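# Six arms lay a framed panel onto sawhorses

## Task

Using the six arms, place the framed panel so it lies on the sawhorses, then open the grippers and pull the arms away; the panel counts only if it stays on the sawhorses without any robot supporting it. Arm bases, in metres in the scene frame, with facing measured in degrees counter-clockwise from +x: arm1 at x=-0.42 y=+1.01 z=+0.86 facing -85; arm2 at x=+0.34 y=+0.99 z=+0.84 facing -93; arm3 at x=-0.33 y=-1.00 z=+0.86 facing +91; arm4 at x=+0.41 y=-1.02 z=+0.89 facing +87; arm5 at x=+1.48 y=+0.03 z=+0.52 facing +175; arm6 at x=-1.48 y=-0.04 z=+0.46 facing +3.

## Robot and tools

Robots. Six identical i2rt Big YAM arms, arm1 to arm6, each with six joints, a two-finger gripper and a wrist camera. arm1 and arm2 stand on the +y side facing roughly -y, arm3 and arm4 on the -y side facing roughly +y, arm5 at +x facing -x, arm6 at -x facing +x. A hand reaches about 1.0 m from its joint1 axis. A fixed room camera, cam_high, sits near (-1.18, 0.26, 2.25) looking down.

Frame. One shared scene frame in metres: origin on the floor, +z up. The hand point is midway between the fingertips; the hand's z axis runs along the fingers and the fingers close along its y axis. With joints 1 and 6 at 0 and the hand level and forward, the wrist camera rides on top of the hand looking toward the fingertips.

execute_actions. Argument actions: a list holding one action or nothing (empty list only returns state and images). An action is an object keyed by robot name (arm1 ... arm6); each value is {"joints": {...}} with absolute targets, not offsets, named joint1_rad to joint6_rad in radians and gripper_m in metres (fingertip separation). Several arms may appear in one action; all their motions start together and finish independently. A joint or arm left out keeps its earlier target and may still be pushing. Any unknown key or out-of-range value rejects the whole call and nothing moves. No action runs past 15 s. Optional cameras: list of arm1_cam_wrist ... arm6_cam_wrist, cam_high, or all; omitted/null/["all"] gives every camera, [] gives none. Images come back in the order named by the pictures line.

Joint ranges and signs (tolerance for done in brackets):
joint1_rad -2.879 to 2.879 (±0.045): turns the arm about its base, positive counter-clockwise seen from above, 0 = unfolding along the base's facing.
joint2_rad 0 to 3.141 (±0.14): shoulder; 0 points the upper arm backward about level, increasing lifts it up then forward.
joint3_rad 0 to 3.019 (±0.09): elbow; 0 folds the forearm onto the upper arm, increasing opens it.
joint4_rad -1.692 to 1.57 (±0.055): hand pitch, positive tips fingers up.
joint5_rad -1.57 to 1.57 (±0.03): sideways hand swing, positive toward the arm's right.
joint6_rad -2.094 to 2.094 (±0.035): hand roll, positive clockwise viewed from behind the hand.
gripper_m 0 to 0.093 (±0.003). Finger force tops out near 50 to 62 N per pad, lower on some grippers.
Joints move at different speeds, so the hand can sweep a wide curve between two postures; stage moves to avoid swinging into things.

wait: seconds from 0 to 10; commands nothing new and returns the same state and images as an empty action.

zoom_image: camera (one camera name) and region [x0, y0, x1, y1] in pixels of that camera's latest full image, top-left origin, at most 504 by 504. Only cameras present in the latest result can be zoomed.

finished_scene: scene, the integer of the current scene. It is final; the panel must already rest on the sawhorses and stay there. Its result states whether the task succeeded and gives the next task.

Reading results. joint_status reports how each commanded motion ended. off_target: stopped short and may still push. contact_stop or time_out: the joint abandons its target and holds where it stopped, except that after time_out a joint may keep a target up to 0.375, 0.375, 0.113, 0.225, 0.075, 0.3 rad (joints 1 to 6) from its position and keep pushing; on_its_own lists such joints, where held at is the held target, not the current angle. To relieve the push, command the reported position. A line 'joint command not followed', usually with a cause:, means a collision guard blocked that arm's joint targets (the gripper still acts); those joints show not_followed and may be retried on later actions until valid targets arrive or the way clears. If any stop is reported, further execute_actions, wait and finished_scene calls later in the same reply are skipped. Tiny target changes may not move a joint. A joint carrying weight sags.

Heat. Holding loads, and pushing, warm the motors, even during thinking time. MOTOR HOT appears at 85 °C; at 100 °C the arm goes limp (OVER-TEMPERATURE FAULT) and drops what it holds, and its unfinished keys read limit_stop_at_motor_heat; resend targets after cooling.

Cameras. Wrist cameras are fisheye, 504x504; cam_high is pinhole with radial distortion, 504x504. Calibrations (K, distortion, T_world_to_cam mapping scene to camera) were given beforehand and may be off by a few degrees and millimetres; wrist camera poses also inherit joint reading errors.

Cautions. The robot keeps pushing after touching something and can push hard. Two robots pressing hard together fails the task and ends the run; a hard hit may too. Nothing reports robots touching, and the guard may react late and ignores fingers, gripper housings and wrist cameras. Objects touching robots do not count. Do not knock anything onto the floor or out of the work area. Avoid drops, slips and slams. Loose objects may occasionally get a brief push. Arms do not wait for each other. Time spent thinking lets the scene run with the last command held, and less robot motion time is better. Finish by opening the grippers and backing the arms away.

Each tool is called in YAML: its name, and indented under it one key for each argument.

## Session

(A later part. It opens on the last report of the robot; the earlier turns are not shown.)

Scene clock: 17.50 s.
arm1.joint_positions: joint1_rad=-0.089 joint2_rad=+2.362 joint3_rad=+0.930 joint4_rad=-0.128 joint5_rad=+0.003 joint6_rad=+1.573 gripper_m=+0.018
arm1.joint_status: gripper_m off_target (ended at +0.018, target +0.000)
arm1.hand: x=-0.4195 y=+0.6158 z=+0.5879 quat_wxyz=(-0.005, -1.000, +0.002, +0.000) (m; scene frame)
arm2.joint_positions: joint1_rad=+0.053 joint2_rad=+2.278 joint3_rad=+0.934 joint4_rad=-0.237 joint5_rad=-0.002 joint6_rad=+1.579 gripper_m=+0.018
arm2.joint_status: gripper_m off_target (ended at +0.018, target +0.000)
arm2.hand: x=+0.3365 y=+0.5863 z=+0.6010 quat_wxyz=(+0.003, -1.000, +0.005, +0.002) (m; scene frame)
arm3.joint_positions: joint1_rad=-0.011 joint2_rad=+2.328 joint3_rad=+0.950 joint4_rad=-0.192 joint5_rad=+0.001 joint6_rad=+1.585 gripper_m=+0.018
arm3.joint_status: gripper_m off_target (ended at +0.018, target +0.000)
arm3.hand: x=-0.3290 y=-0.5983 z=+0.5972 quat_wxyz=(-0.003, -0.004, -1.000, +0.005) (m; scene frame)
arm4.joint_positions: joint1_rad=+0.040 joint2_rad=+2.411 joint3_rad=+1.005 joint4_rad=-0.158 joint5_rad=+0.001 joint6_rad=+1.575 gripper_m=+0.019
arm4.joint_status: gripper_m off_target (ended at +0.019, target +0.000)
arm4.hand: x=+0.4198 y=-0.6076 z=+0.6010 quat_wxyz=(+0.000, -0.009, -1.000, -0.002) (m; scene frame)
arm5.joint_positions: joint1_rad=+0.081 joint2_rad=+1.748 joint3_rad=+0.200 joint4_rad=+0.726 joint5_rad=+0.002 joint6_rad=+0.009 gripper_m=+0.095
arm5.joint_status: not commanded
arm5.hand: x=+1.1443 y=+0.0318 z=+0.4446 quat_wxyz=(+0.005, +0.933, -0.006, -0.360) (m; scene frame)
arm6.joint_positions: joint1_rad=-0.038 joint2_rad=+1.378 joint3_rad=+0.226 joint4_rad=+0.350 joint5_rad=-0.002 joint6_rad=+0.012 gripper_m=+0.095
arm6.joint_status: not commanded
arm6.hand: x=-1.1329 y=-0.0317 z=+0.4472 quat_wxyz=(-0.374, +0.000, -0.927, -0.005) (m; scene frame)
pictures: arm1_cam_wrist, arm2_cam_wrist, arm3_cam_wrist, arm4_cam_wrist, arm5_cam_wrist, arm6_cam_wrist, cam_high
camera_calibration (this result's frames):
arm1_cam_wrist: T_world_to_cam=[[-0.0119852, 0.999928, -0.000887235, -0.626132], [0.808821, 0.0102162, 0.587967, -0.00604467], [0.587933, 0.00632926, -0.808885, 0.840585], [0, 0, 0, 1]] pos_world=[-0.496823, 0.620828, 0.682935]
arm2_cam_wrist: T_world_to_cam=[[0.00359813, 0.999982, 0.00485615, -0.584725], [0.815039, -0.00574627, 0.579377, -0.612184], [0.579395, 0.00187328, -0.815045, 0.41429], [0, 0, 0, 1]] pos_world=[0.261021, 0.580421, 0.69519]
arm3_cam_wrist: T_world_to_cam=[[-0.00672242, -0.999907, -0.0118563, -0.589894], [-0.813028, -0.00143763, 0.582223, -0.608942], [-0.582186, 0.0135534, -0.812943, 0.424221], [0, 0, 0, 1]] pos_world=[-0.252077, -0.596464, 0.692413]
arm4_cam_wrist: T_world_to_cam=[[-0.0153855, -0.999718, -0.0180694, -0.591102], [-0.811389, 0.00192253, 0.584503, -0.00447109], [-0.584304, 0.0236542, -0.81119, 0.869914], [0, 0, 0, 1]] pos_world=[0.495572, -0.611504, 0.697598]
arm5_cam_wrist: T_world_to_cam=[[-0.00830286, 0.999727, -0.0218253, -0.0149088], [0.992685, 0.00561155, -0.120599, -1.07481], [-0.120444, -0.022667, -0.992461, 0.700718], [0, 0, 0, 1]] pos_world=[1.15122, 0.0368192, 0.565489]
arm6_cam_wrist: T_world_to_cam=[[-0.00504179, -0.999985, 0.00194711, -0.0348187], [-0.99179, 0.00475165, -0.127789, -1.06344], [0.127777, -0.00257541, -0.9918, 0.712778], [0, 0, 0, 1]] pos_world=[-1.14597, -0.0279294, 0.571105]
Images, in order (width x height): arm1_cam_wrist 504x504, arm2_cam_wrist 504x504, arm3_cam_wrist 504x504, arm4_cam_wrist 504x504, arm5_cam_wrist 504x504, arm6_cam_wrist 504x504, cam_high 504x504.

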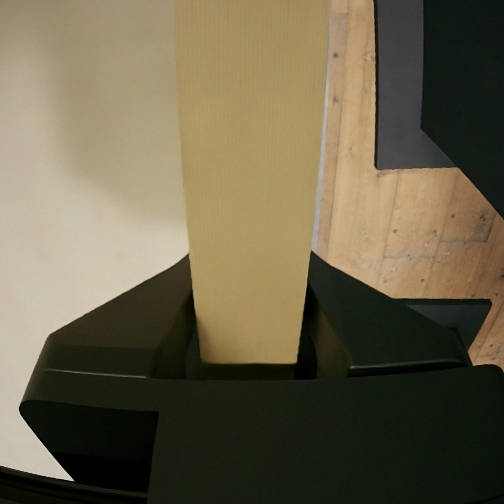

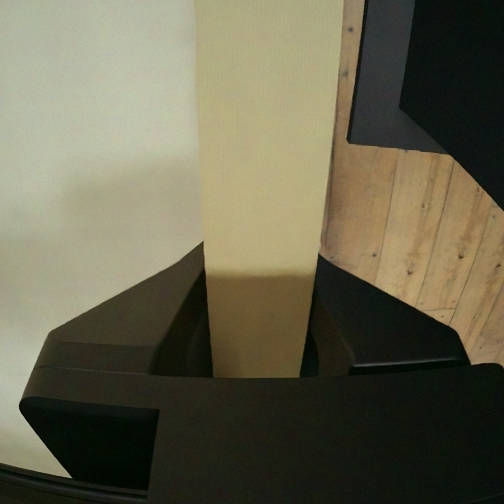

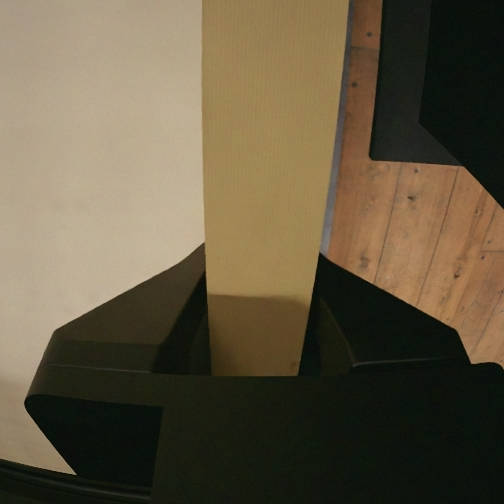

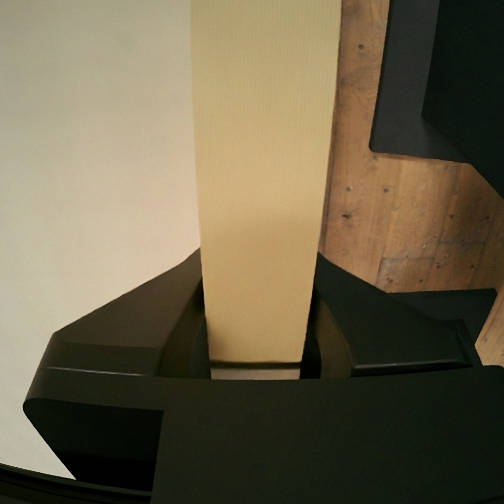

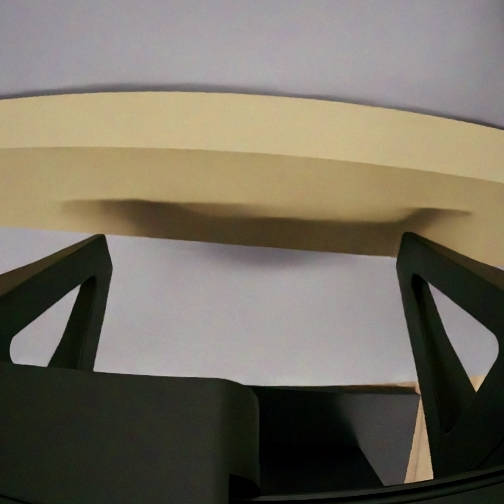

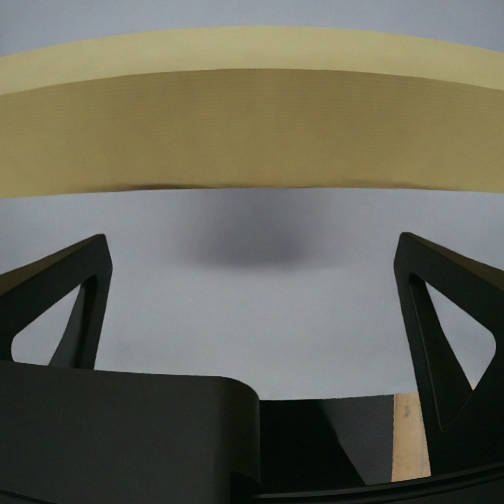

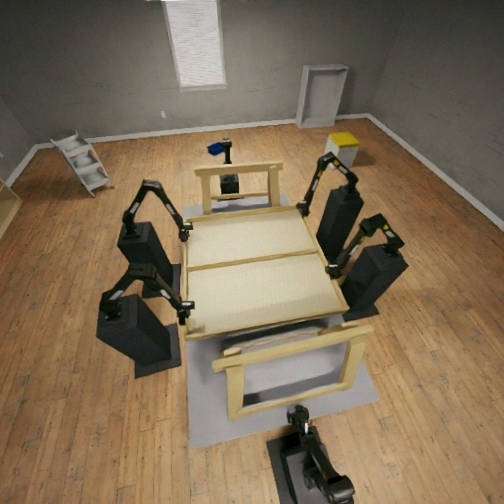

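execute_actions:
  actions:
    - {"arm1":{"joints":{"joint2_rad":2.069,"joint3_rad":0.848,"joint4_rad":-0.349}},"arm2":{"joints":{"joint2_rad":2.0,"joint3_rad":0.873,"joint4_rad":-0.444}},"arm3":{"joints":{"joint2_rad":2.039,"joint3_rad":0.866,"joint4_rad":-0.398}},"arm4":{"joints":{"joint2_rad":2.125,"joint3_rad":0.912,"joint4_rad":-0.358}}}
  cameras: ["arm1_cam_wrist","arm2_cam_wrist","arm3_cam_wrist","arm4_cam_wrist","cam_high"]

Scene clock: 19.83 s.
arm1.joint_positions: joint1_rad=-0.089 joint2_rad=+2.120 joint3_rad=+0.866 joint4_rad=-0.315 joint5_rad=+0.000 joint6_rad=+1.574 gripper_m=+0.018
arm1.joint_status: all done
arm1.hand: x=-0.4191 y=+0.6132 z=+0.6731 quat_wxyz=(-0.001, -1.000, +0.002, -0.001) (m; scene frame)
arm2.joint_positions: joint1_rad=+0.053 joint2_rad=+2.048 joint3_rad=+0.878 joint4_rad=-0.405 joint5_rad=-0.001 joint6_rad=+1.580 gripper_m=+0.018
arm2.joint_status: all done
arm2.hand: x=+0.3368 y=+0.5855 z=+0.6828 quat_wxyz=(+0.000, -1.000, +0.006, +0.002) (m; scene frame)
arm3.joint_positions: joint1_rad=-0.012 joint2_rad=+2.077 joint3_rad=+0.873 joint4_rad=-0.370 joint5_rad=-0.001 joint6_rad=+1.588 gripper_m=+0.018
arm3.joint_status: all done
arm3.hand: x=-0.3295 y=-0.6006 z=+0.6854 quat_wxyz=(-0.002, -0.006, -1.000, +0.007) (m; scene frame)
arm4.joint_positions: joint1_rad=+0.040 joint2_rad=+2.172 joint3_rad=+0.916 joint4_rad=-0.318 joint5_rad=-0.001 joint6_rad=+1.576 gripper_m=+0.019
arm4.joint_status: all done
arm4.hand: x=+0.4195 y=-0.6113 z=+0.6864 quat_wxyz=(+0.000, -0.010, -1.000, +0.003) (m; scene frame)
arm5.joint_positions: joint1_rad=+0.081 joint2_rad=+1.748 joint3_rad=+0.200 joint4_rad=+0.726 joint5_rad=+0.002 joint6_rad=+0.009 gripper_m=+0.095
arm5.joint_status: not commanded
arm5.hand: x=+1.1443 y=+0.0318 z=+0.4446 quat_wxyz=(+0.005, +0.933, -0.006, -0.360) (m; scene frame)
arm6.joint_positions: joint1_rad=-0.038 joint2_rad=+1.378 joint3_rad=+0.226 joint4_rad=+0.350 joint5_rad=-0.002 joint6_rad=+0.012 gripper_m=+0.095
arm6.joint_status: not commanded
arm6.hand: x=-1.1329 y=-0.0317 z=+0.4472 quat_wxyz=(-0.374, +0.000, -0.927, -0.005) (m; scene frame)
pictures: arm1_cam_wrist, arm2_cam_wrist, arm3_cam_wrist, arm4_cam_wrist, cam_high
camera_calibration (this result's frames):
arm1_cam_wrist: T_world_to_cam=[[-0.0116487, 0.999907, 0.0070827, -0.628645], [0.807017, 0.00521885, 0.590505, -0.0557685], [0.590413, 0.0125945, -0.807003, 0.905211], [0, 0, 0, 1]] pos_world=[-0.496766, 0.617477, 0.767892]
arm2_cam_wrist: T_world_to_cam=[[0.00508957, 0.999987, -0.000873596, -0.58095], [0.815485, -0.00364491, 0.578767, -0.660816], [0.578757, -0.00365808, -0.815492, 0.484512], [0, 0, 0, 1]] pos_world=[0.261428, 0.580306, 0.777067]
arm3_cam_wrist: T_world_to_cam=[[-0.0102109, -0.999909, -0.00879548, -0.594437], [-0.811946, 0.00315685, 0.583724, -0.658627], [-0.583643, 0.0131018, -0.811905, 0.494115], [0, 0, 0, 1]] pos_world=[-0.252453, -0.598778, 0.780402]
arm4_cam_wrist: T_world_to_cam=[[-0.0165553, -0.999833, -0.00776715, -0.599944], [-0.810182, 0.00886185, 0.586111, -0.0520575], [-0.585944, 0.015996, -0.810193, 0.934432], [0, 0, 0, 1]] pos_world=[0.495417, -0.614329, 0.782922]
Images, in order (width x height): arm1_cam_wrist 504x504, arm2_cam_wrist 504x504, arm3_cam_wrist 504x504, arm4_cam_wrist 504x504, cam_high 504x504.

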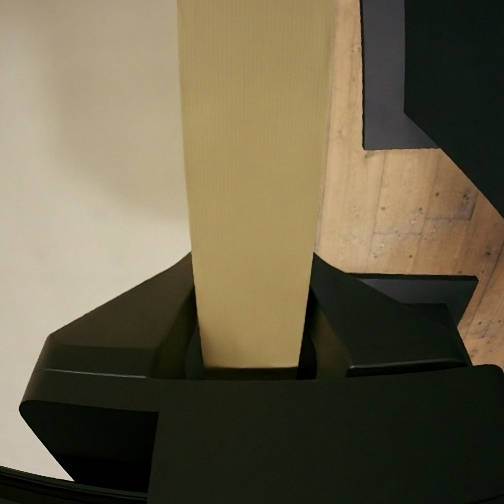

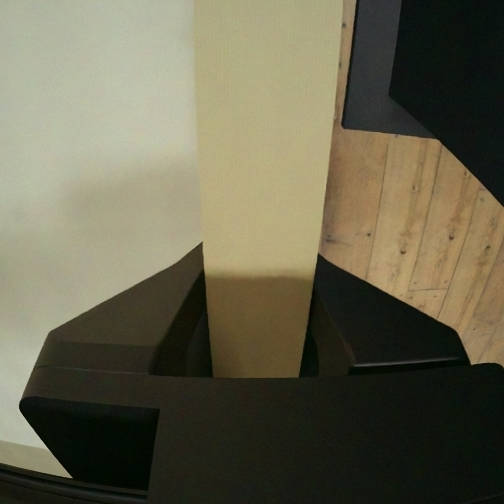

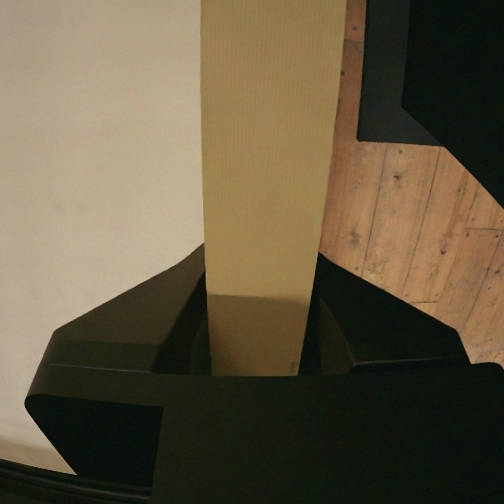

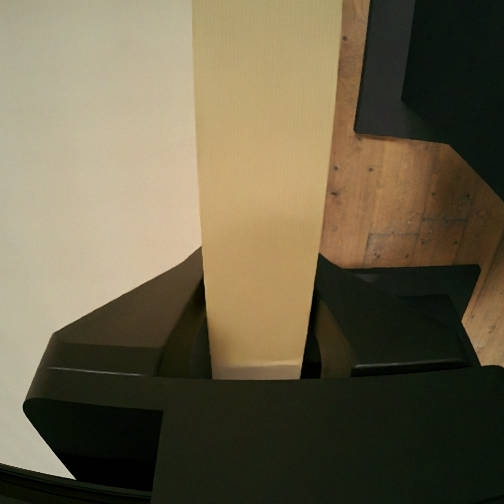

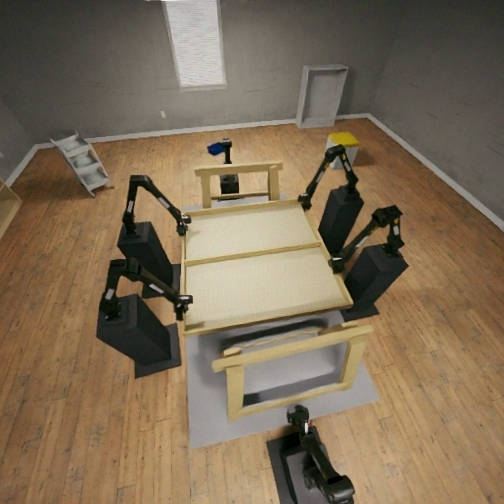

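execute_actions:
  actions:
    - {"arm1":{"joints":{"joint2_rad":1.799,"joint3_rad":0.841,"joint4_rad":-0.612}},"arm2":{"joints":{"joint2_rad":1.75,"joint3_rad":0.89,"joint4_rad":-0.71}},"arm3":{"joints":{"joint2_rad":1.78,"joint3_rad":0.87,"joint4_rad":-0.661}},"arm4":{"joints":{"joint2_rad":1.864,"joint3_rad":0.895,"joint4_rad":-0.602}}}
  cameras: []

execute_actions:
  actions:
    - {"arm1":{"joints":{"joint2_rad":1.582,"joint3_rad":0.912,"joint4_rad":-0.9}},"arm2":{"joints":{"joint2_rad":1.56,"joint3_rad":0.981,"joint4_rad":-0.992}},"arm3":{"joints":{"joint2_rad":1.5765,"joint3_rad":0.951,"joint4_rad":-0.945}},"arm4":{"joints":{"joint2_rad":1.649,"joint3_rad":0.954,"joint4_rad":-0.876}}}
  cameras: []

execute_actions:
  actions:
    - {"arm1":{"joints":{"joint2_rad":1.44,"joint3_rad":1.054,"joint4_rad":-1.185}},"arm2":{"joints":{"joint2_rad":1.443,"joint3_rad":1.141,"joint4_rad":-1.269}},"arm3":{"joints":{"joint2_rad":1.447,"joint3_rad":1.1,"joint4_rad":-1.224}},"arm4":{"joints":{"joint2_rad":1.502,"joint3_rad":1.084,"joint4_rad":-1.153}}}
  cameras: []

execute_actions:
  actions:
    - {"arm1":{"joints":{"joint2_rad":1.386,"joint3_rad":1.19,"joint4_rad":-1.375}},"arm2":{"joints":{"joint2_rad":1.405,"joint3_rad":1.289,"joint4_rad":-1.455}},"arm3":{"joints":{"joint2_rad":1.4,"joint3_rad":1.242,"joint4_rad":-1.413}},"arm4":{"joints":{"joint2_rad":1.442,"joint3_rad":1.213,"joint4_rad":-1.342}}}

Scene clock: 21.53 s.
arm1.joint_positions: joint1_rad=-0.089 joint2_rad=+1.852 joint3_rad=+0.852 joint4_rad=-0.570 joint5_rad=-0.003 joint6_rad=+1.577 gripper_m=+0.018
arm1.joint_status: all done
arm1.hand: x=-0.4189 y=+0.6116 z=+0.7719 quat_wxyz=(+0.000, -1.000, +0.004, -0.002) (m; scene frame)
arm2.joint_positions: joint1_rad=+0.053 joint2_rad=+1.794 joint3_rad=+0.880 joint4_rad=-0.666 joint5_rad=-0.001 joint6_rad=+1.585 gripper_m=+0.018
arm2.joint_status: all done
arm2.hand: x=+0.3373 y=+0.5867 z=+0.7811 quat_wxyz=(+0.002, -1.000, +0.008, +0.002) (m; scene frame)
arm3.joint_positions: joint1_rad=-0.012 joint2_rad=+1.817 joint3_rad=+0.867 joint4_rad=-0.625 joint5_rad=-0.003 joint6_rad=+1.589 gripper_m=+0.018
arm3.joint_status: all done
arm3.hand: x=-0.3303 y=-0.6001 z=+0.7835 quat_wxyz=(-0.001, -0.007, -1.000, +0.008) (m; scene frame)
arm4.joint_positions: joint1_rad=+0.040 joint2_rad=+1.910 joint3_rad=+0.886 joint4_rad=-0.556 joint5_rad=-0.004 joint6_rad=+1.579 gripper_m=+0.019
arm4.joint_status: all done
arm4.hand: x=+0.4188 y=-0.6124 z=+0.7840 quat_wxyz=(+0.002, -0.011, -1.000, +0.006) (m; scene frame)
arm5.joint_positions: joint1_rad=+0.081 joint2_rad=+1.748 joint3_rad=+0.200 joint4_rad=+0.726 joint5_rad=+0.002 joint6_rad=+0.009 gripper_m=+0.095
arm5.joint_status: not commanded
arm5.hand: x=+1.1443 y=+0.0318 z=+0.4446 quat_wxyz=(+0.005, +0.933, -0.006, -0.360) (m; scene frame)
arm6.joint_positions: joint1_rad=-0.038 joint2_rad=+1.378 joint3_rad=+0.226 joint4_rad=+0.350 joint5_rad=-0.002 joint6_rad=+0.012 gripper_m=+0.095
arm6.joint_status: not commanded
arm6.hand: x=-1.1329 y=-0.0317 z=+0.4472 quat_wxyz=(-0.374, +0.000, -0.927, -0.005) (m; scene frame)
pictures: none
No camera images: the call's "cameras" was empty. Leave "cameras" out to get every camera's image.

Scene clock: 23.73 s.
arm1.joint_positions: joint1_rad=-0.087 joint2_rad=+1.635 joint3_rad=+0.892 joint4_rad=-0.826 joint5_rad=-0.003 joint6_rad=+1.580 gripper_m=+0.018
arm1.joint_status: joint4_rad time_out (moved -0.256 of -0.330); the others done
arm1.on_its_own: joint4_rad reads -0.826 and still pushes toward -0.900 since a time_out
arm1.hand: x=-0.4180 y=+0.6144 z=+0.8635 quat_wxyz=(-0.001, -1.000, +0.004, -0.003) (m; scene frame)
arm2.joint_positions: joint1_rad=+0.053 joint2_rad=+1.601 joint3_rad=+0.938 joint4_rad=-0.919 joint5_rad=-0.003 joint6_rad=+1.587 gripper_m=+0.018
arm2.joint_status: joint4_rad time_out (moved -0.254 of -0.326); the others done
arm2.on_its_own: joint4_rad reads -0.919 and still pushes toward -0.992 since a time_out
arm2.hand: x=+0.3379 y=+0.5906 z=+0.8709 quat_wxyz=(+0.004, -1.000, +0.009, +0.002) (m; scene frame)
arm3.joint_positions: joint1_rad=-0.012 joint2_rad=+1.619 joint3_rad=+0.933 joint4_rad=-0.887 joint5_rad=-0.003 joint6_rad=+1.590 gripper_m=+0.018
arm3.joint_status: joint4_rad time_out (moved -0.261 of -0.320); the others done
arm3.on_its_own: joint4_rad reads -0.887 and still pushes toward -0.945 since a time_out
arm3.hand: x=-0.3304 y=-0.5967 z=+0.8768 quat_wxyz=(-0.001, -0.008, -1.000, +0.006) (m; scene frame)
arm4.joint_positions: joint1_rad=+0.040 joint2_rad=+1.701 joint3_rad=+0.924 joint4_rad=-0.801 joint5_rad=-0.006 joint6_rad=+1.580 gripper_m=+0.019
arm4.joint_status: joint4_rad time_out (moved -0.244 of -0.320); the others done
arm4.on_its_own: joint4_rad reads -0.801 and still pushes toward -0.876 since a time_out
arm4.hand: x=+0.4184 y=-0.6110 z=+0.8746 quat_wxyz=(+0.003, -0.012, -1.000, +0.005) (m; scene frame)
arm5.joint_positions: joint1_rad=+0.081 joint2_rad=+1.748 joint3_rad=+0.200 joint4_rad=+0.726 joint5_rad=+0.002 joint6_rad=+0.009 gripper_m=+0.095
arm5.joint_status: not commanded
arm5.hand: x=+1.1443 y=+0.0318 z=+0.4446 quat_wxyz=(+0.005, +0.933, -0.006, -0.360) (m; scene frame)
arm6.joint_positions: joint1_rad=-0.038 joint2_rad=+1.378 joint3_rad=+0.226 joint4_rad=+0.350 joint5_rad=-0.002 joint6_rad=+0.012 gripper_m=+0.095
arm6.joint_status: not commanded
arm6.hand: x=-1.1329 y=-0.0317 z=+0.4472 quat_wxyz=(-0.374, +0.000, -0.927, -0.005) (m; scene frame)
pictures: none
No camera images: the call's "cameras" was empty. Leave "cameras" out to get every camera's image.

not run: a stop came earlier in this reply.

not run: a stop came earlier in this reply.

execute_actions:
  actions:
    - {"arm1":{"joints":{"joint2_rad":1.39,"joint3_rad":1.084,"joint4_rad":-1.185}},"arm2":{"joints":{"joint2_rad":1.40,"joint3_rad":1.185,"joint4_rad":-1.269}},"arm3":{"joints":{"joint2_rad":1.405,"joint3_rad":1.13,"joint4_rad":-1.224}},"arm4":{"joints":{"joint2_rad":1.452,"joint3_rad":1.12,"joint4_rad":-1.153}}}
  cameras: []

execute_actions:
  actions:
    - {"arm1":{"joints":{"joint2_rad":1.336,"joint3_rad":1.225,"joint4_rad":-1.375}},"arm2":{"joints":{"joint2_rad":1.362,"joint3_rad":1.335,"joint4_rad":-1.455}},"arm3":{"joints":{"joint2_rad":1.358,"joint3_rad":1.277,"joint4_rad":-1.413}},"arm4":{"joints":{"joint2_rad":1.392,"joint3_rad":1.253,"joint4_rad":-1.342}}}

Scene clock: 26.43 s.
arm1.joint_positions: joint1_rad=-0.085 joint2_rad=+1.469 joint3_rad=+1.027 joint4_rad=-1.120 joint5_rad=-0.005 joint6_rad=+1.582 gripper_m=+0.018
arm1.joint_status: joint4_rad time_out (moved -0.294 of -0.359); the others done
arm1.on_its_own: joint4_rad reads -1.120 and still pushes toward -1.185 since a time_out
arm1.hand: x=-0.4172 y=+0.6117 z=+0.9686 quat_wxyz=(-0.004, -1.000, +0.004, -0.004) (m; scene frame)
arm2.joint_positions: joint1_rad=+0.052 joint2_rad=+1.456 joint3_rad=+1.095 joint4_rad=-1.226 joint5_rad=-0.006 joint6_rad=+1.588 gripper_m=+0.018
arm2.joint_status: all done
arm2.hand: x=+0.3389 y=+0.5911 z=+0.9786 quat_wxyz=(+0.006, -1.000, +0.010, +0.000) (m; scene frame)
arm3.joint_positions: joint1_rad=-0.013 joint2_rad=+1.467 joint3_rad=+1.074 joint4_rad=-1.180 joint5_rad=-0.003 joint6_rad=+1.593 gripper_m=+0.018
arm3.joint_status: all done
arm3.hand: x=-0.3307 y=-0.5960 z=+0.9812 quat_wxyz=(-0.001, -0.009, -1.000, +0.006) (m; scene frame)
arm4.joint_positions: joint1_rad=+0.041 joint2_rad=+1.520 joint3_rad=+1.042 joint4_rad=-1.102 joint5_rad=-0.006 joint6_rad=+1.584 gripper_m=+0.019
arm4.joint_status: all done
arm4.hand: x=+0.4181 y=-0.6124 z=+0.9817 quat_wxyz=(+0.003, -0.013, -1.000, +0.006) (m; scene frame)
arm5.joint_positions: joint1_rad=+0.081 joint2_rad=+1.748 joint3_rad=+0.200 joint4_rad=+0.726 joint5_rad=+0.002 joint6_rad=+0.009 gripper_m=+0.095
arm5.joint_status: not commanded
arm5.hand: x=+1.1443 y=+0.0318 z=+0.4446 quat_wxyz=(+0.005, +0.933, -0.006, -0.360) (m; scene frame)
arm6.joint_positions: joint1_rad=-0.038 joint2_rad=+1.378 joint3_rad=+0.226 joint4_rad=+0.350 joint5_rad=-0.002 joint6_rad=+0.012 gripper_m=+0.095
arm6.joint_status: not commanded
arm6.hand: x=-1.1329 y=-0.0317 z=+0.4472 quat_wxyz=(-0.374, +0.000, -0.927, -0.005) (m; scene frame)
pictures: none
No camera images: the call's "cameras" was empty. Leave "cameras" out to get every camera's image.

not run: a stop came earlier in this reply.

execute_actions:
  actions:
    - {"arm1":{"joints":{"joint2_rad":1.306,"joint3_rad":1.255,"joint4_rad":-1.36}},"arm2":{"joints":{"joint2_rad":1.345,"joint3_rad":1.375,"joint4_rad":-1.44}},"arm3":{"joints":{"joint2_rad":1.335,"joint3_rad":1.305,"joint4_rad":-1.40}},"arm4":{"joints":{"joint2_rad":1.372,"joint3_rad":1.295,"joint4_rad":-1.33}}}

Scene clock: 28.83 s.
arm1.joint_positions: joint1_rad=-0.083 joint2_rad=+1.398 joint3_rad=+1.155 joint4_rad=-1.309 joint5_rad=-0.007 joint6_rad=+1.583 gripper_m=+0.018
arm1.joint_status: joint3_rad time_out (moved +0.128 of +0.228); the others done
arm1.on_its_own: joint3_rad reads +1.155 and still pushes toward +1.255 since a time_out
arm1.hand: x=-0.4164 y=+0.6111 z=+1.0412 quat_wxyz=(-0.009, -1.000, +0.004, -0.005) (m; scene frame)
arm2.joint_positions: joint1_rad=+0.052 joint2_rad=+1.398 joint3_rad=+1.242 joint4_rad=-1.423 joint5_rad=-0.008 joint6_rad=+1.589 gripper_m=+0.018
arm2.joint_status: joint3_rad time_out (moved +0.146 of +0.280); the others done
arm2.on_its_own: joint3_rad reads +1.242 and still pushes toward +1.354 since a time_out
arm2.hand: x=+0.3397 y=+0.5920 z=+1.0547 quat_wxyz=(+0.002, -1.000, +0.011, -0.001) (m; scene frame)
arm3.joint_positions: joint1_rad=-0.013 joint2_rad=+1.406 joint3_rad=+1.211 joint4_rad=-1.368 joint5_rad=+0.001 joint6_rad=+1.593 gripper_m=+0.018
arm3.joint_status: joint3_rad time_out (moved +0.136 of +0.231); the others done
arm3.on_its_own: joint3_rad reads +1.211 and still pushes toward +1.305 since a time_out
arm3.hand: x=-0.3305 y=-0.5948 z=+1.0543 quat_wxyz=(-0.003, -0.009, -1.000, +0.002) (m; scene frame)
arm4.joint_positions: joint1_rad=+0.041 joint2_rad=+1.442 joint3_rad=+1.171 joint4_rad=-1.304 joint5_rad=-0.004 joint6_rad=+1.586 gripper_m=+0.019
arm4.joint_status: joint3_rad time_out (moved +0.130 of +0.253); the others done
arm4.on_its_own: joint3_rad reads +1.171 and still pushes toward +1.284 since a time_out
arm4.hand: x=+0.4183 y=-0.6119 z=+1.0579 quat_wxyz=(+0.002, -0.014, -1.000, +0.004) (m; scene frame)
arm5.joint_positions: joint1_rad=+0.081 joint2_rad=+1.748 joint3_rad=+0.200 joint4_rad=+0.726 joint5_rad=+0.002 joint6_rad=+0.009 gripper_m=+0.095
arm5.joint_status: not commanded
arm5.hand: x=+1.1443 y=+0.0318 z=+0.4446 quat_wxyz=(+0.005, +0.933, -0.006, -0.360) (m; scene frame)
arm6.joint_positions: joint1_rad=-0.038 joint2_rad=+1.378 joint3_rad=+0.226 joint4_rad=+0.350 joint5_rad=-0.002 joint6_rad=+0.012 gripper_m=+0.095
arm6.joint_status: not commanded
arm6.hand: x=-1.1329 y=-0.0317 z=+0.4472 quat_wxyz=(-0.374, +0.000, -0.927, -0.005) (m; scene frame)
pictures: arm1_cam_wrist, arm2_cam_wrist, arm3_cam_wrist, arm4_cam_wrist, arm5_cam_wrist, arm6_cam_wrist, cam_high
camera_calibration (this result's frames):
arm1_cam_wrist: T_world_to_cam=[[-0.00786511, 0.999925, -0.00933693, -0.610457], [0.802903, 0.0118805, 0.595991, -0.286794], [0.596057, -0.00280912, -0.802937, 1.20822], [0, 0, 0, 1]] pos_world=[-0.494699, 0.617213, 1.13535]
arm2_cam_wrist: T_world_to_cam=[[0.0150395, 0.999882, 0.00296971, -0.594472], [0.811856, -0.0139449, 0.583691, -0.876262], [0.583664, -0.00636744, -0.81197, 0.78233], [0, 0, 0, 1]] pos_world=[0.263722, 0.587164, 1.14846]
arm3_cam_wrist: T_world_to_cam=[[-0.0166137, -0.999679, -0.0191499, -0.576402], [-0.812825, 0.00234992, 0.582503, -0.874288], [-0.582271, 0.025243, -0.812603, 0.801448], [0, 0, 0, 1]] pos_world=[-0.253559, -0.594393, 1.1495]
arm4_cam_wrist: T_world_to_cam=[[-0.0246184, -0.999673, -0.00695084, -0.595078], [-0.807872, 0.0157986, 0.589146, -0.270663], [-0.588844, 0.0201192, -0.807997, 1.23618], [0, 0, 0, 1]] pos_world=[0.494605, -0.615478, 1.15415]
arm5_cam_wrist: T_world_to_cam=[[-0.00830286, 0.999727, -0.0218253, -0.0149088], [0.992685, 0.00561155, -0.120599, -1.07481], [-0.120444, -0.022667, -0.992461, 0.700718], [0, 0, 0, 1]] pos_world=[1.15122, 0.0368192, 0.565489]
arm6_cam_wrist: T_world_to_cam=[[-0.00504179, -0.999985, 0.00194711, -0.0348187], [-0.99179, 0.00475165, -0.127789, -1.06344], [0.127777, -0.00257541, -0.9918, 0.712778], [0, 0, 0, 1]] pos_world=[-1.14597, -0.0279294, 0.571105]
Images, in order (width x height): arm1_cam_wrist 504x504, arm2_cam_wrist 504x504, arm3_cam_wrist 504x504, arm4_cam_wrist 504x504, arm5_cam_wrist 504x504, arm6_cam_wrist 504x504, cam_high 504x504.

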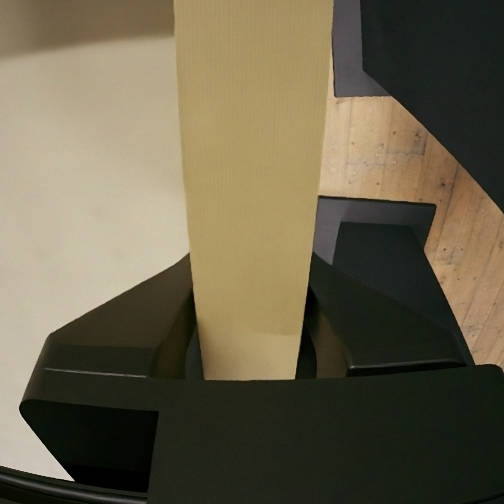

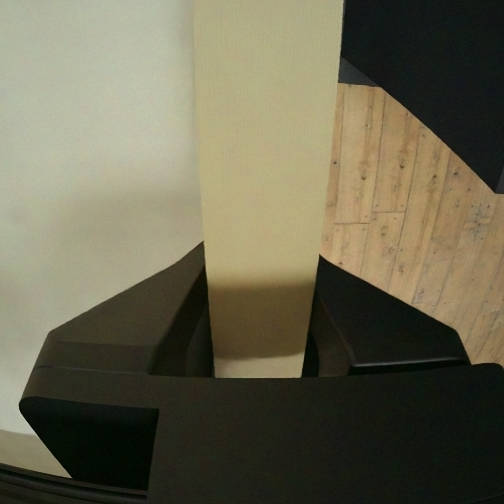

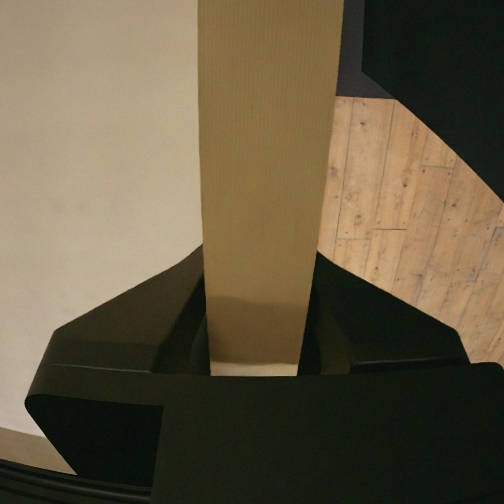

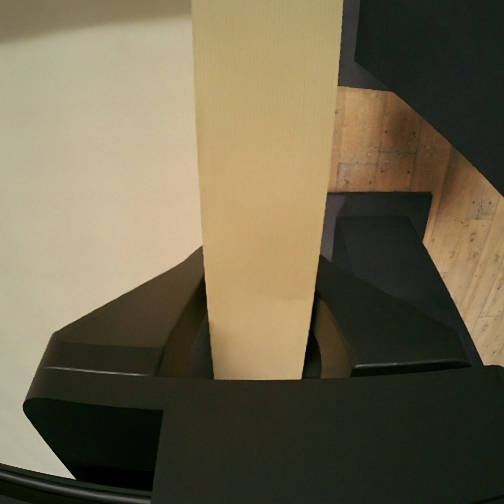

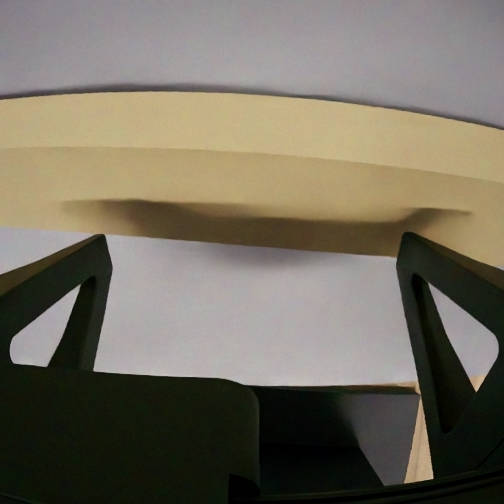

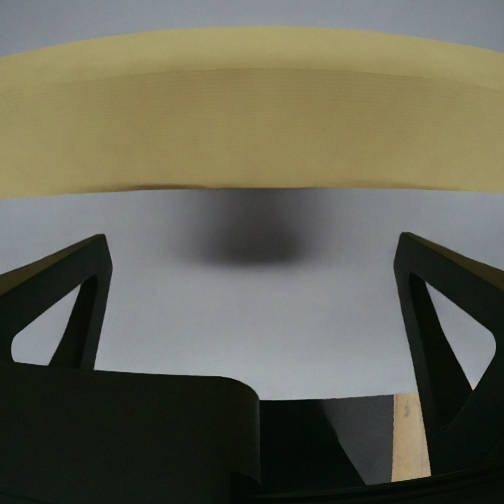

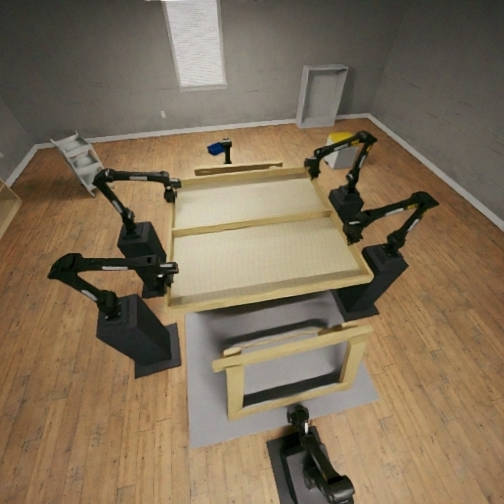

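execute_actions:
  actions:
    - {"arm5":{"joints":{"joint2_rad":1.796,"joint3_rad":0.318,"joint4_rad":0.678}},"arm6":{"joints":{"joint2_rad":1.548,"joint3_rad":0.383,"joint4_rad":0.365}}}
  cameras: []

execute_actions:
  actions:
    - {"arm5":{"joints":{"joint2_rad":1.83,"joint3_rad":0.453,"joint4_rad":0.577}},"arm6":{"joints":{"joint2_rad":1.657,"joint3_rad":0.548,"joint4_rad":0.309}}}
  cameras: ["arm5_cam_wrist","arm6_cam_wrist","cam_high"]

Scene clock: 30.43 s.
arm1.joint_positions: joint1_rad=-0.083 joint2_rad=+1.398 joint3_rad=+1.155 joint4_rad=-1.309 joint5_rad=-0.007 joint6_rad=+1.583 gripper_m=+0.018
arm1.joint_status: not commanded
arm1.on_its_own: joint3_rad reads +1.155 and still pushes toward +1.255 since a time_out
arm1.hand: x=-0.4164 y=+0.6111 z=+1.0412 quat_wxyz=(-0.009, -1.000, +0.004, -0.005) (m; scene frame)
arm2.joint_positions: joint1_rad=+0.052 joint2_rad=+1.398 joint3_rad=+1.242 joint4_rad=-1.423 joint5_rad=-0.008 joint6_rad=+1.589 gripper_m=+0.018
arm2.joint_status: not commanded
arm2.on_its_own: joint3_rad reads +1.242 and still pushes toward +1.354 since a time_out
arm2.hand: x=+0.3397 y=+0.5920 z=+1.0547 quat_wxyz=(+0.002, -1.000, +0.011, -0.001) (m; scene frame)
arm3.joint_positions: joint1_rad=-0.013 joint2_rad=+1.406 joint3_rad=+1.211 joint4_rad=-1.368 joint5_rad=+0.001 joint6_rad=+1.593 gripper_m=+0.018
arm3.joint_status: not commanded
arm3.on_its_own: joint3_rad reads +1.211 and still pushes toward +1.305 since a time_out
arm3.hand: x=-0.3305 y=-0.5948 z=+1.0543 quat_wxyz=(-0.003, -0.009, -1.000, +0.002) (m; scene frame)
arm4.joint_positions: joint1_rad=+0.041 joint2_rad=+1.442 joint3_rad=+1.171 joint4_rad=-1.304 joint5_rad=-0.004 joint6_rad=+1.586 gripper_m=+0.019
arm4.joint_status: not commanded
arm4.on_its_own: joint3_rad reads +1.171 and still pushes toward +1.284 since a time_out
arm4.hand: x=+0.4183 y=-0.6119 z=+1.0579 quat_wxyz=(+0.002, -0.014, -1.000, +0.004) (m; scene frame)
arm5.joint_positions: joint1_rad=+0.081 joint2_rad=+1.793 joint3_rad=+0.241 joint4_rad=+0.663 joint5_rad=+0.006 joint6_rad=+0.011 gripper_m=+0.095
arm5.joint_status: all done
arm5.hand: x=+1.1422 y=+0.0323 z=+0.4273 quat_wxyz=(+0.004, +0.944, -0.008, -0.329) (m; scene frame)
arm6.joint_positions: joint1_rad=-0.038 joint2_rad=+1.532 joint3_rad=+0.322 joint4_rad=+0.348 joint5_rad=-0.003 joint6_rad=+0.007 gripper_m=+0.095
arm6.joint_status: all done
arm6.hand: x=-1.1053 y=-0.0312 z=+0.4251 quat_wxyz=(-0.346, +0.003, -0.938, -0.004) (m; scene frame)
pictures: none
No camera images: the call's "cameras" was empty. Leave "cameras" out to get every camera's image.

Scene clock: 32.43 s.
arm1.joint_positions: joint1_rad=-0.083 joint2_rad=+1.398 joint3_rad=+1.155 joint4_rad=-1.309 joint5_rad=-0.007 joint6_rad=+1.583 gripper_m=+0.018
arm1.joint_status: not commanded
arm1.on_its_own: joint3_rad reads +1.155 and still pushes toward +1.255 since a time_out
arm1.hand: x=-0.4164 y=+0.6111 z=+1.0412 quat_wxyz=(-0.009, -1.000, +0.004, -0.005) (m; scene frame)
arm2.joint_positions: joint1_rad=+0.052 joint2_rad=+1.398 joint3_rad=+1.242 joint4_rad=-1.423 joint5_rad=-0.008 joint6_rad=+1.589 gripper_m=+0.018
arm2.joint_status: not commanded
arm2.on_its_own: joint3_rad reads +1.242 and still pushes toward +1.354 since a time_out
arm2.hand: x=+0.3397 y=+0.5920 z=+1.0547 quat_wxyz=(+0.002, -1.000, +0.011, -0.001) (m; scene frame)
arm3.joint_positions: joint1_rad=-0.013 joint2_rad=+1.406 joint3_rad=+1.211 joint4_rad=-1.368 joint5_rad=+0.001 joint6_rad=+1.593 gripper_m=+0.018
arm3.joint_status: not commanded
arm3.on_its_own: joint3_rad reads +1.211 and still pushes toward +1.305 since a time_out
arm3.hand: x=-0.3305 y=-0.5948 z=+1.0543 quat_wxyz=(-0.003, -0.009, -1.000, +0.002) (m; scene frame)
arm4.joint_positions: joint1_rad=+0.041 joint2_rad=+1.442 joint3_rad=+1.171 joint4_rad=-1.304 joint5_rad=-0.004 joint6_rad=+1.586 gripper_m=+0.019
arm4.joint_status: not commanded
arm4.on_its_own: joint3_rad reads +1.171 and still pushes toward +1.284 since a time_out
arm4.hand: x=+0.4183 y=-0.6119 z=+1.0579 quat_wxyz=(+0.002, -0.014, -1.000, +0.004) (m; scene frame)
arm5.joint_positions: joint1_rad=+0.081 joint2_rad=+1.859 joint3_rad=+0.322 joint4_rad=+0.521 joint5_rad=+0.008 joint6_rad=+0.048 gripper_m=+0.095
arm5.joint_status: joint3_rad time_out (moved +0.081 of +0.212); joint4_rad time_out (moved -0.142 of -0.086); the others done
arm5.on_its_own: joint3_rad reads +0.322 and still pushes toward +0.435 since a time_out; joint4_rad reads +0.521 and still pushes toward +0.577 since a time_out
arm5.hand: x=+1.1391 y=+0.0324 z=+0.3989 quat_wxyz=(+0.007, +0.963, -0.026, -0.269) (m; scene frame)
arm6.joint_positions: joint1_rad=-0.038 joint2_rad=+1.670 joint3_rad=+0.410 joint4_rad=+0.259 joint5_rad=-0.001 joint6_rad=+0.006 gripper_m=+0.095
arm6.joint_status: joint3_rad time_out (moved +0.089 of +0.226); the others done
arm6.on_its_own: joint3_rad reads +0.410 and still pushes toward +0.523 since a time_out
arm6.hand: x=-1.0984 y=-0.0315 z=+0.3878 quat_wxyz=(-0.281, +0.003, -0.960, -0.002) (m; scene frame)
pictures: arm5_cam_wrist, arm6_cam_wrist, cam_high
camera_calibration (this result's frames):
arm5_cam_wrist: T_world_to_cam=[[0.0314309, 0.998774, -0.0382569, -0.0552869], [0.996939, -0.0285859, 0.0727697, -1.156], [0.0715869, -0.040427, -0.996615, 0.438241], [0, 0, 0, 1]] pos_world=[1.12283, 0.0398906, 0.518764]
arm6_cam_wrist: T_world_to_cam=[[0.000166697, -0.999959, 0.00906068, -0.0313769], [-0.997567, 0.000465327, 0.0697078, -1.1199], [-0.0697091, -0.00905026, -0.997526, 0.434503], [0, 0, 0, 1]] pos_world=[-1.08688, -0.0269222, 0.511778]
Images, in order (width x height): arm5_cam_wrist 504x504, arm6_cam_wrist 504x504, cam_high 504x504.

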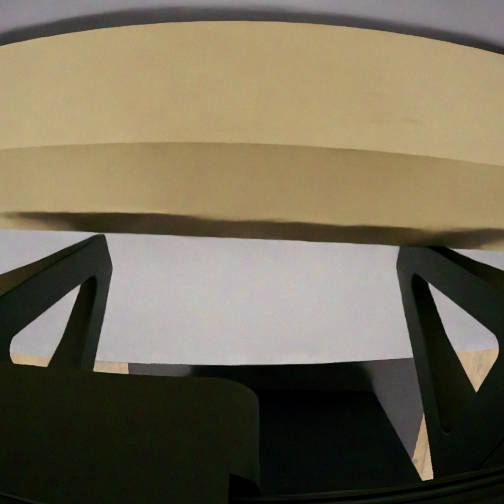

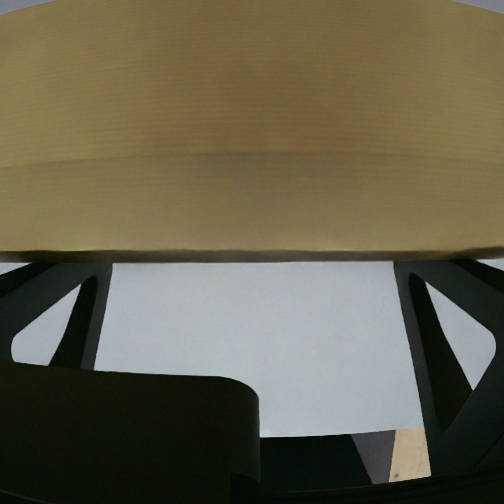

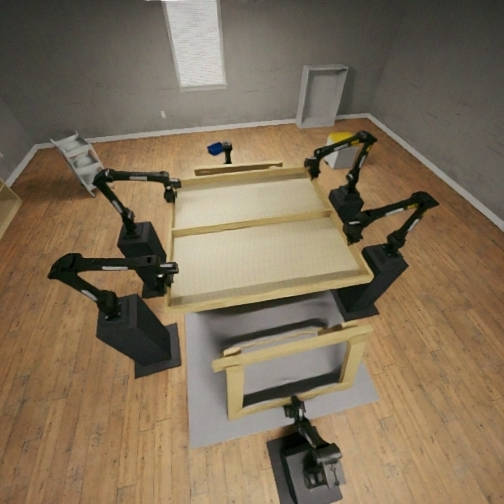

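execute_actions:
  actions:
    - {"arm5":{"joints":{"joint3_rad":0.19,"joint4_rad":0.5}},"arm6":{"joints":{"joint3_rad":0.15,"joint4_rad":-0.2}}}
  cameras: []

execute_actions:
  actions:
    - {"arm5":{"joints":{"joint2_rad":1.72,"joint4_rad":0.72}},"arm6":{"joints":{"joint2_rad":0.8}}}
  cameras: []

execute_actions:
  actions:
    - {"arm5":{"joints":{"joint2_rad":1.73,"joint3_rad":0.36,"joint4_rad":0.75}},"arm6":{"joints":{"joint2_rad":1.034,"joint3_rad":0.984,"joint4_rad":0.05}}}
  cameras: ["arm5_cam_wrist","arm6_cam_wrist","cam_high"]

Scene clock: 37.20 s.
arm1.joint_positions: joint1_rad=-0.083 joint2_rad=+1.398 joint3_rad=+1.155 joint4_rad=-1.309 joint5_rad=-0.007 joint6_rad=+1.583 gripper_m=+0.018
arm1.joint_status: not commanded
arm1.on_its_own: joint3_rad reads +1.155 and still pushes toward +1.255 since a time_out
arm1.hand: x=-0.4164 y=+0.6111 z=+1.0412 quat_wxyz=(-0.009, -1.000, +0.004, -0.005) (m; scene frame)
arm2.joint_positions: joint1_rad=+0.052 joint2_rad=+1.398 joint3_rad=+1.242 joint4_rad=-1.423 joint5_rad=-0.008 joint6_rad=+1.589 gripper_m=+0.018
arm2.joint_status: not commanded
arm2.on_its_own: joint3_rad reads +1.242 and still pushes toward +1.354 since a time_out
arm2.hand: x=+0.3397 y=+0.5920 z=+1.0547 quat_wxyz=(+0.002, -1.000, +0.011, -0.001) (m; scene frame)
arm3.joint_positions: joint1_rad=-0.013 joint2_rad=+1.406 joint3_rad=+1.211 joint4_rad=-1.368 joint5_rad=+0.001 joint6_rad=+1.593 gripper_m=+0.018
arm3.joint_status: not commanded
arm3.on_its_own: joint3_rad reads +1.211 and still pushes toward +1.305 since a time_out
arm3.hand: x=-0.3305 y=-0.5948 z=+1.0543 quat_wxyz=(-0.003, -0.009, -1.000, +0.002) (m; scene frame)
arm4.joint_positions: joint1_rad=+0.041 joint2_rad=+1.442 joint3_rad=+1.171 joint4_rad=-1.304 joint5_rad=-0.004 joint6_rad=+1.586 gripper_m=+0.019
arm4.joint_status: not commanded
arm4.on_its_own: joint3_rad reads +1.171 and still pushes toward +1.284 since a time_out
arm4.hand: x=+0.4183 y=-0.6119 z=+1.0579 quat_wxyz=(+0.002, -0.014, -1.000, +0.004) (m; scene frame)
arm5.joint_positions: joint1_rad=+0.081 joint2_rad=+1.834 joint3_rad=+0.186 joint4_rad=+0.500 joint5_rad=+0.003 joint6_rad=+0.009 gripper_m=+0.095
arm5.joint_status: all done
arm5.hand: x=+1.2195 y=+0.0314 z=+0.3895 quat_wxyz=(+0.004, +0.979, -0.006, -0.204) (m; scene frame)
arm6.joint_positions: joint1_rad=-0.036 joint2_rad=+1.654 joint3_rad=+0.191 joint4_rad=-0.142 joint5_rad=-0.005 joint6_rad=-0.021 gripper_m=+0.095
arm6.joint_status: joint4_rad time_out (moved -0.402 of -0.459); the others done
arm6.on_its_own: joint4_rad reads -0.142 and still pushes toward -0.200 since a time_out
arm6.hand: x=-1.3214 y=-0.0330 z=+0.3349 quat_wxyz=(+0.018, +0.017, -1.000, -0.002) (m; scene frame)
pictures: none
No camera images: the call's "cameras" was empty. Leave "cameras" out to get every camera's image.

not run: a stop came earlier in this reply.

not run: a stop came earlier in this reply.

Arm6 bumped its own pedestal; continuing.

execute_actions:
  actions:
    - {"arm5":{"joints":{"joint2_rad":1.72,"joint4_rad":0.72}},"arm6":{"joints":{"joint2_rad":0.8,"joint4_rad":-0.1}}}
  cameras: []

execute_actions:
  actions:
    - {"arm5":{"joints":{"joint2_rad":1.73,"joint3_rad":0.36,"joint4_rad":0.75}},"arm6":{"joints":{"joint2_rad":1.034,"joint3_rad":0.984,"joint4_rad":0.05}}}
  cameras: ["arm5_cam_wrist","arm6_cam_wrist","cam_high"]

Scene clock: 38.87 s.
arm1.joint_positions: joint1_rad=-0.083 joint2_rad=+1.398 joint3_rad=+1.155 joint4_rad=-1.309 joint5_rad=-0.007 joint6_rad=+1.583 gripper_m=+0.018
arm1.joint_status: not commanded
arm1.on_its_own: joint3_rad reads +1.155 and still pushes toward +1.255 since a time_out
arm1.hand: x=-0.4164 y=+0.6111 z=+1.0412 quat_wxyz=(-0.009, -1.000, +0.004, -0.005) (m; scene frame)
arm2.joint_positions: joint1_rad=+0.052 joint2_rad=+1.398 joint3_rad=+1.242 joint4_rad=-1.423 joint5_rad=-0.008 joint6_rad=+1.589 gripper_m=+0.018
arm2.joint_status: not commanded
arm2.on_its_own: joint3_rad reads +1.242 and still pushes toward +1.354 since a time_out
arm2.hand: x=+0.3397 y=+0.5920 z=+1.0547 quat_wxyz=(+0.002, -1.000, +0.011, -0.001) (m; scene frame)
arm3.joint_positions: joint1_rad=-0.013 joint2_rad=+1.406 joint3_rad=+1.211 joint4_rad=-1.368 joint5_rad=+0.001 joint6_rad=+1.593 gripper_m=+0.018
arm3.joint_status: not commanded
arm3.on_its_own: joint3_rad reads +1.211 and still pushes toward +1.305 since a time_out
arm3.hand: x=-0.3305 y=-0.5948 z=+1.0543 quat_wxyz=(-0.003, -0.009, -1.000, +0.002) (m; scene frame)
arm4.joint_positions: joint1_rad=+0.041 joint2_rad=+1.442 joint3_rad=+1.171 joint4_rad=-1.304 joint5_rad=-0.004 joint6_rad=+1.586 gripper_m=+0.019
arm4.joint_status: not commanded
arm4.on_its_own: joint3_rad reads +1.171 and still pushes toward +1.284 since a time_out
arm4.hand: x=+0.4183 y=-0.6119 z=+1.0579 quat_wxyz=(+0.002, -0.014, -1.000, +0.004) (m; scene frame)
arm5.joint_positions: joint1_rad=+0.081 joint2_rad=+1.717 joint3_rad=+0.186 joint4_rad=+0.704 joint5_rad=+0.003 joint6_rad=+0.009 gripper_m=+0.095
arm5.joint_status: all done
arm5.hand: x=+1.1501 y=+0.0320 z=+0.4478 quat_wxyz=(+0.005, +0.934, -0.007, -0.358) (m; scene frame)
arm6.joint_positions: joint1_rad=-0.036 joint2_rad=+0.806 joint3_rad=+0.150 joint4_rad=-0.109 joint5_rad=-0.002 joint6_rad=-0.013 gripper_m=+0.095
arm6.joint_status: all done
arm6.hand: x=-1.1861 y=-0.0314 z=+0.5055 quat_wxyz=(-0.392, +0.013, -0.920, -0.001) (m; scene frame)
pictures: none
No camera images: the call's "cameras" was empty. Leave "cameras" out to get every camera's image.

Scene clock: 40.87 s.
arm1.joint_positions: joint1_rad=-0.083 joint2_rad=+1.398 joint3_rad=+1.155 joint4_rad=-1.309 joint5_rad=-0.007 joint6_rad=+1.583 gripper_m=+0.018
arm1.joint_status: not commanded
arm1.on_its_own: joint3_rad reads +1.155 and still pushes toward +1.255 since a time_out
arm1.hand: x=-0.4164 y=+0.6111 z=+1.0412 quat_wxyz=(-0.009, -1.000, +0.004, -0.005) (m; scene frame)
arm2.joint_positions: joint1_rad=+0.052 joint2_rad=+1.398 joint3_rad=+1.242 joint4_rad=-1.423 joint5_rad=-0.008 joint6_rad=+1.589 gripper_m=+0.018
arm2.joint_status: not commanded
arm2.on_its_own: joint3_rad reads +1.242 and still pushes toward +1.354 since a time_out
arm2.hand: x=+0.3397 y=+0.5920 z=+1.0547 quat_wxyz=(+0.002, -1.000, +0.011, -0.001) (m; scene frame)
arm3.joint_positions: joint1_rad=-0.013 joint2_rad=+1.406 joint3_rad=+1.211 joint4_rad=-1.368 joint5_rad=+0.001 joint6_rad=+1.593 gripper_m=+0.018
arm3.joint_status: not commanded
arm3.on_its_own: joint3_rad reads +1.211 and still pushes toward +1.305 since a time_out
arm3.hand: x=-0.3305 y=-0.5948 z=+1.0543 quat_wxyz=(-0.003, -0.009, -1.000, +0.002) (m; scene frame)
arm4.joint_positions: joint1_rad=+0.041 joint2_rad=+1.442 joint3_rad=+1.171 joint4_rad=-1.304 joint5_rad=-0.004 joint6_rad=+1.586 gripper_m=+0.019
arm4.joint_status: not commanded
arm4.on_its_own: joint3_rad reads +1.171 and still pushes toward +1.284 since a time_out
arm4.hand: x=+0.4183 y=-0.6119 z=+1.0579 quat_wxyz=(+0.002, -0.014, -1.000, +0.004) (m; scene frame)
arm5.joint_positions: joint1_rad=+0.081 joint2_rad=+1.730 joint3_rad=+0.229 joint4_rad=+0.715 joint5_rad=+0.016 joint6_rad=+0.029 gripper_m=+0.095
arm5.joint_status: joint3_rad time_out (moved +0.043 of +0.174); the others done
arm5.on_its_own: joint3_rad reads +0.229 and still pushes toward +0.342 since a time_out
arm5.hand: x=+1.1266 y=+0.0343 z=+0.4535 quat_wxyz=(+0.003, +0.926, -0.018, -0.377) (m; scene frame)
arm6.joint_positions: joint1_rad=-0.036 joint2_rad=+1.034 joint3_rad=+0.938 joint4_rad=+0.045 joint5_rad=-0.002 joint6_rad=-0.013 gripper_m=+0.095
arm6.joint_status: all done
arm6.hand: x=-0.9618 y=-0.0280 z=+0.8991 quat_wxyz=(-0.688, +0.011, -0.725, -0.001) (m; scene frame)
pictures: arm5_cam_wrist, arm6_cam_wrist, cam_high
camera_calibration (this result's frames):
arm5_cam_wrist: T_world_to_cam=[[0.015337, 0.999564, -0.0252441, -0.0424596], [0.987689, -0.019076, -0.155263, -1.03396], [-0.155676, -0.022552, -0.987551, 0.744962], [0, 0, 0, 1]] pos_world=[1.13785, 0.0395177, 0.574081]
arm6_cam_wrist: T_world_to_cam=[[0.00314562, -0.999871, 0.0157212, -0.0356064], [-0.637186, -0.0141206, -0.770581, 0.0824689], [0.770704, -0.00759334, -0.637148, 1.43843], [0, 0, 0, 1]] pos_world=[-1.05594, -0.0235148, 0.980603]
Images, in order (width x height): arm5_cam_wrist 504x504, arm6_cam_wrist 504x504, cam_high 504x504.

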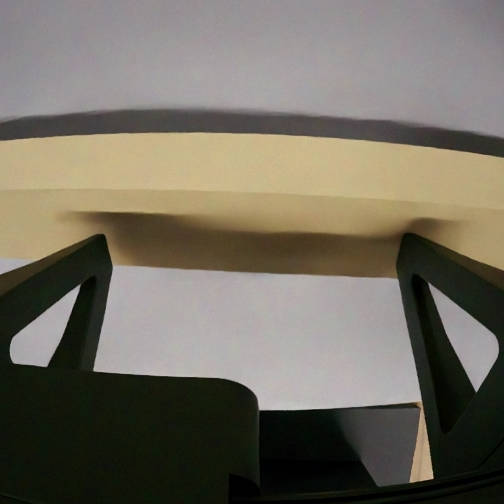

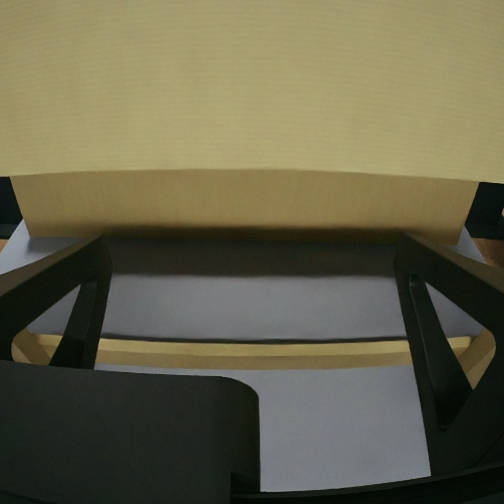

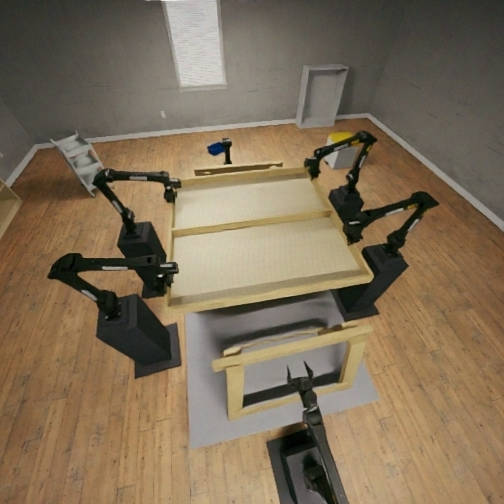

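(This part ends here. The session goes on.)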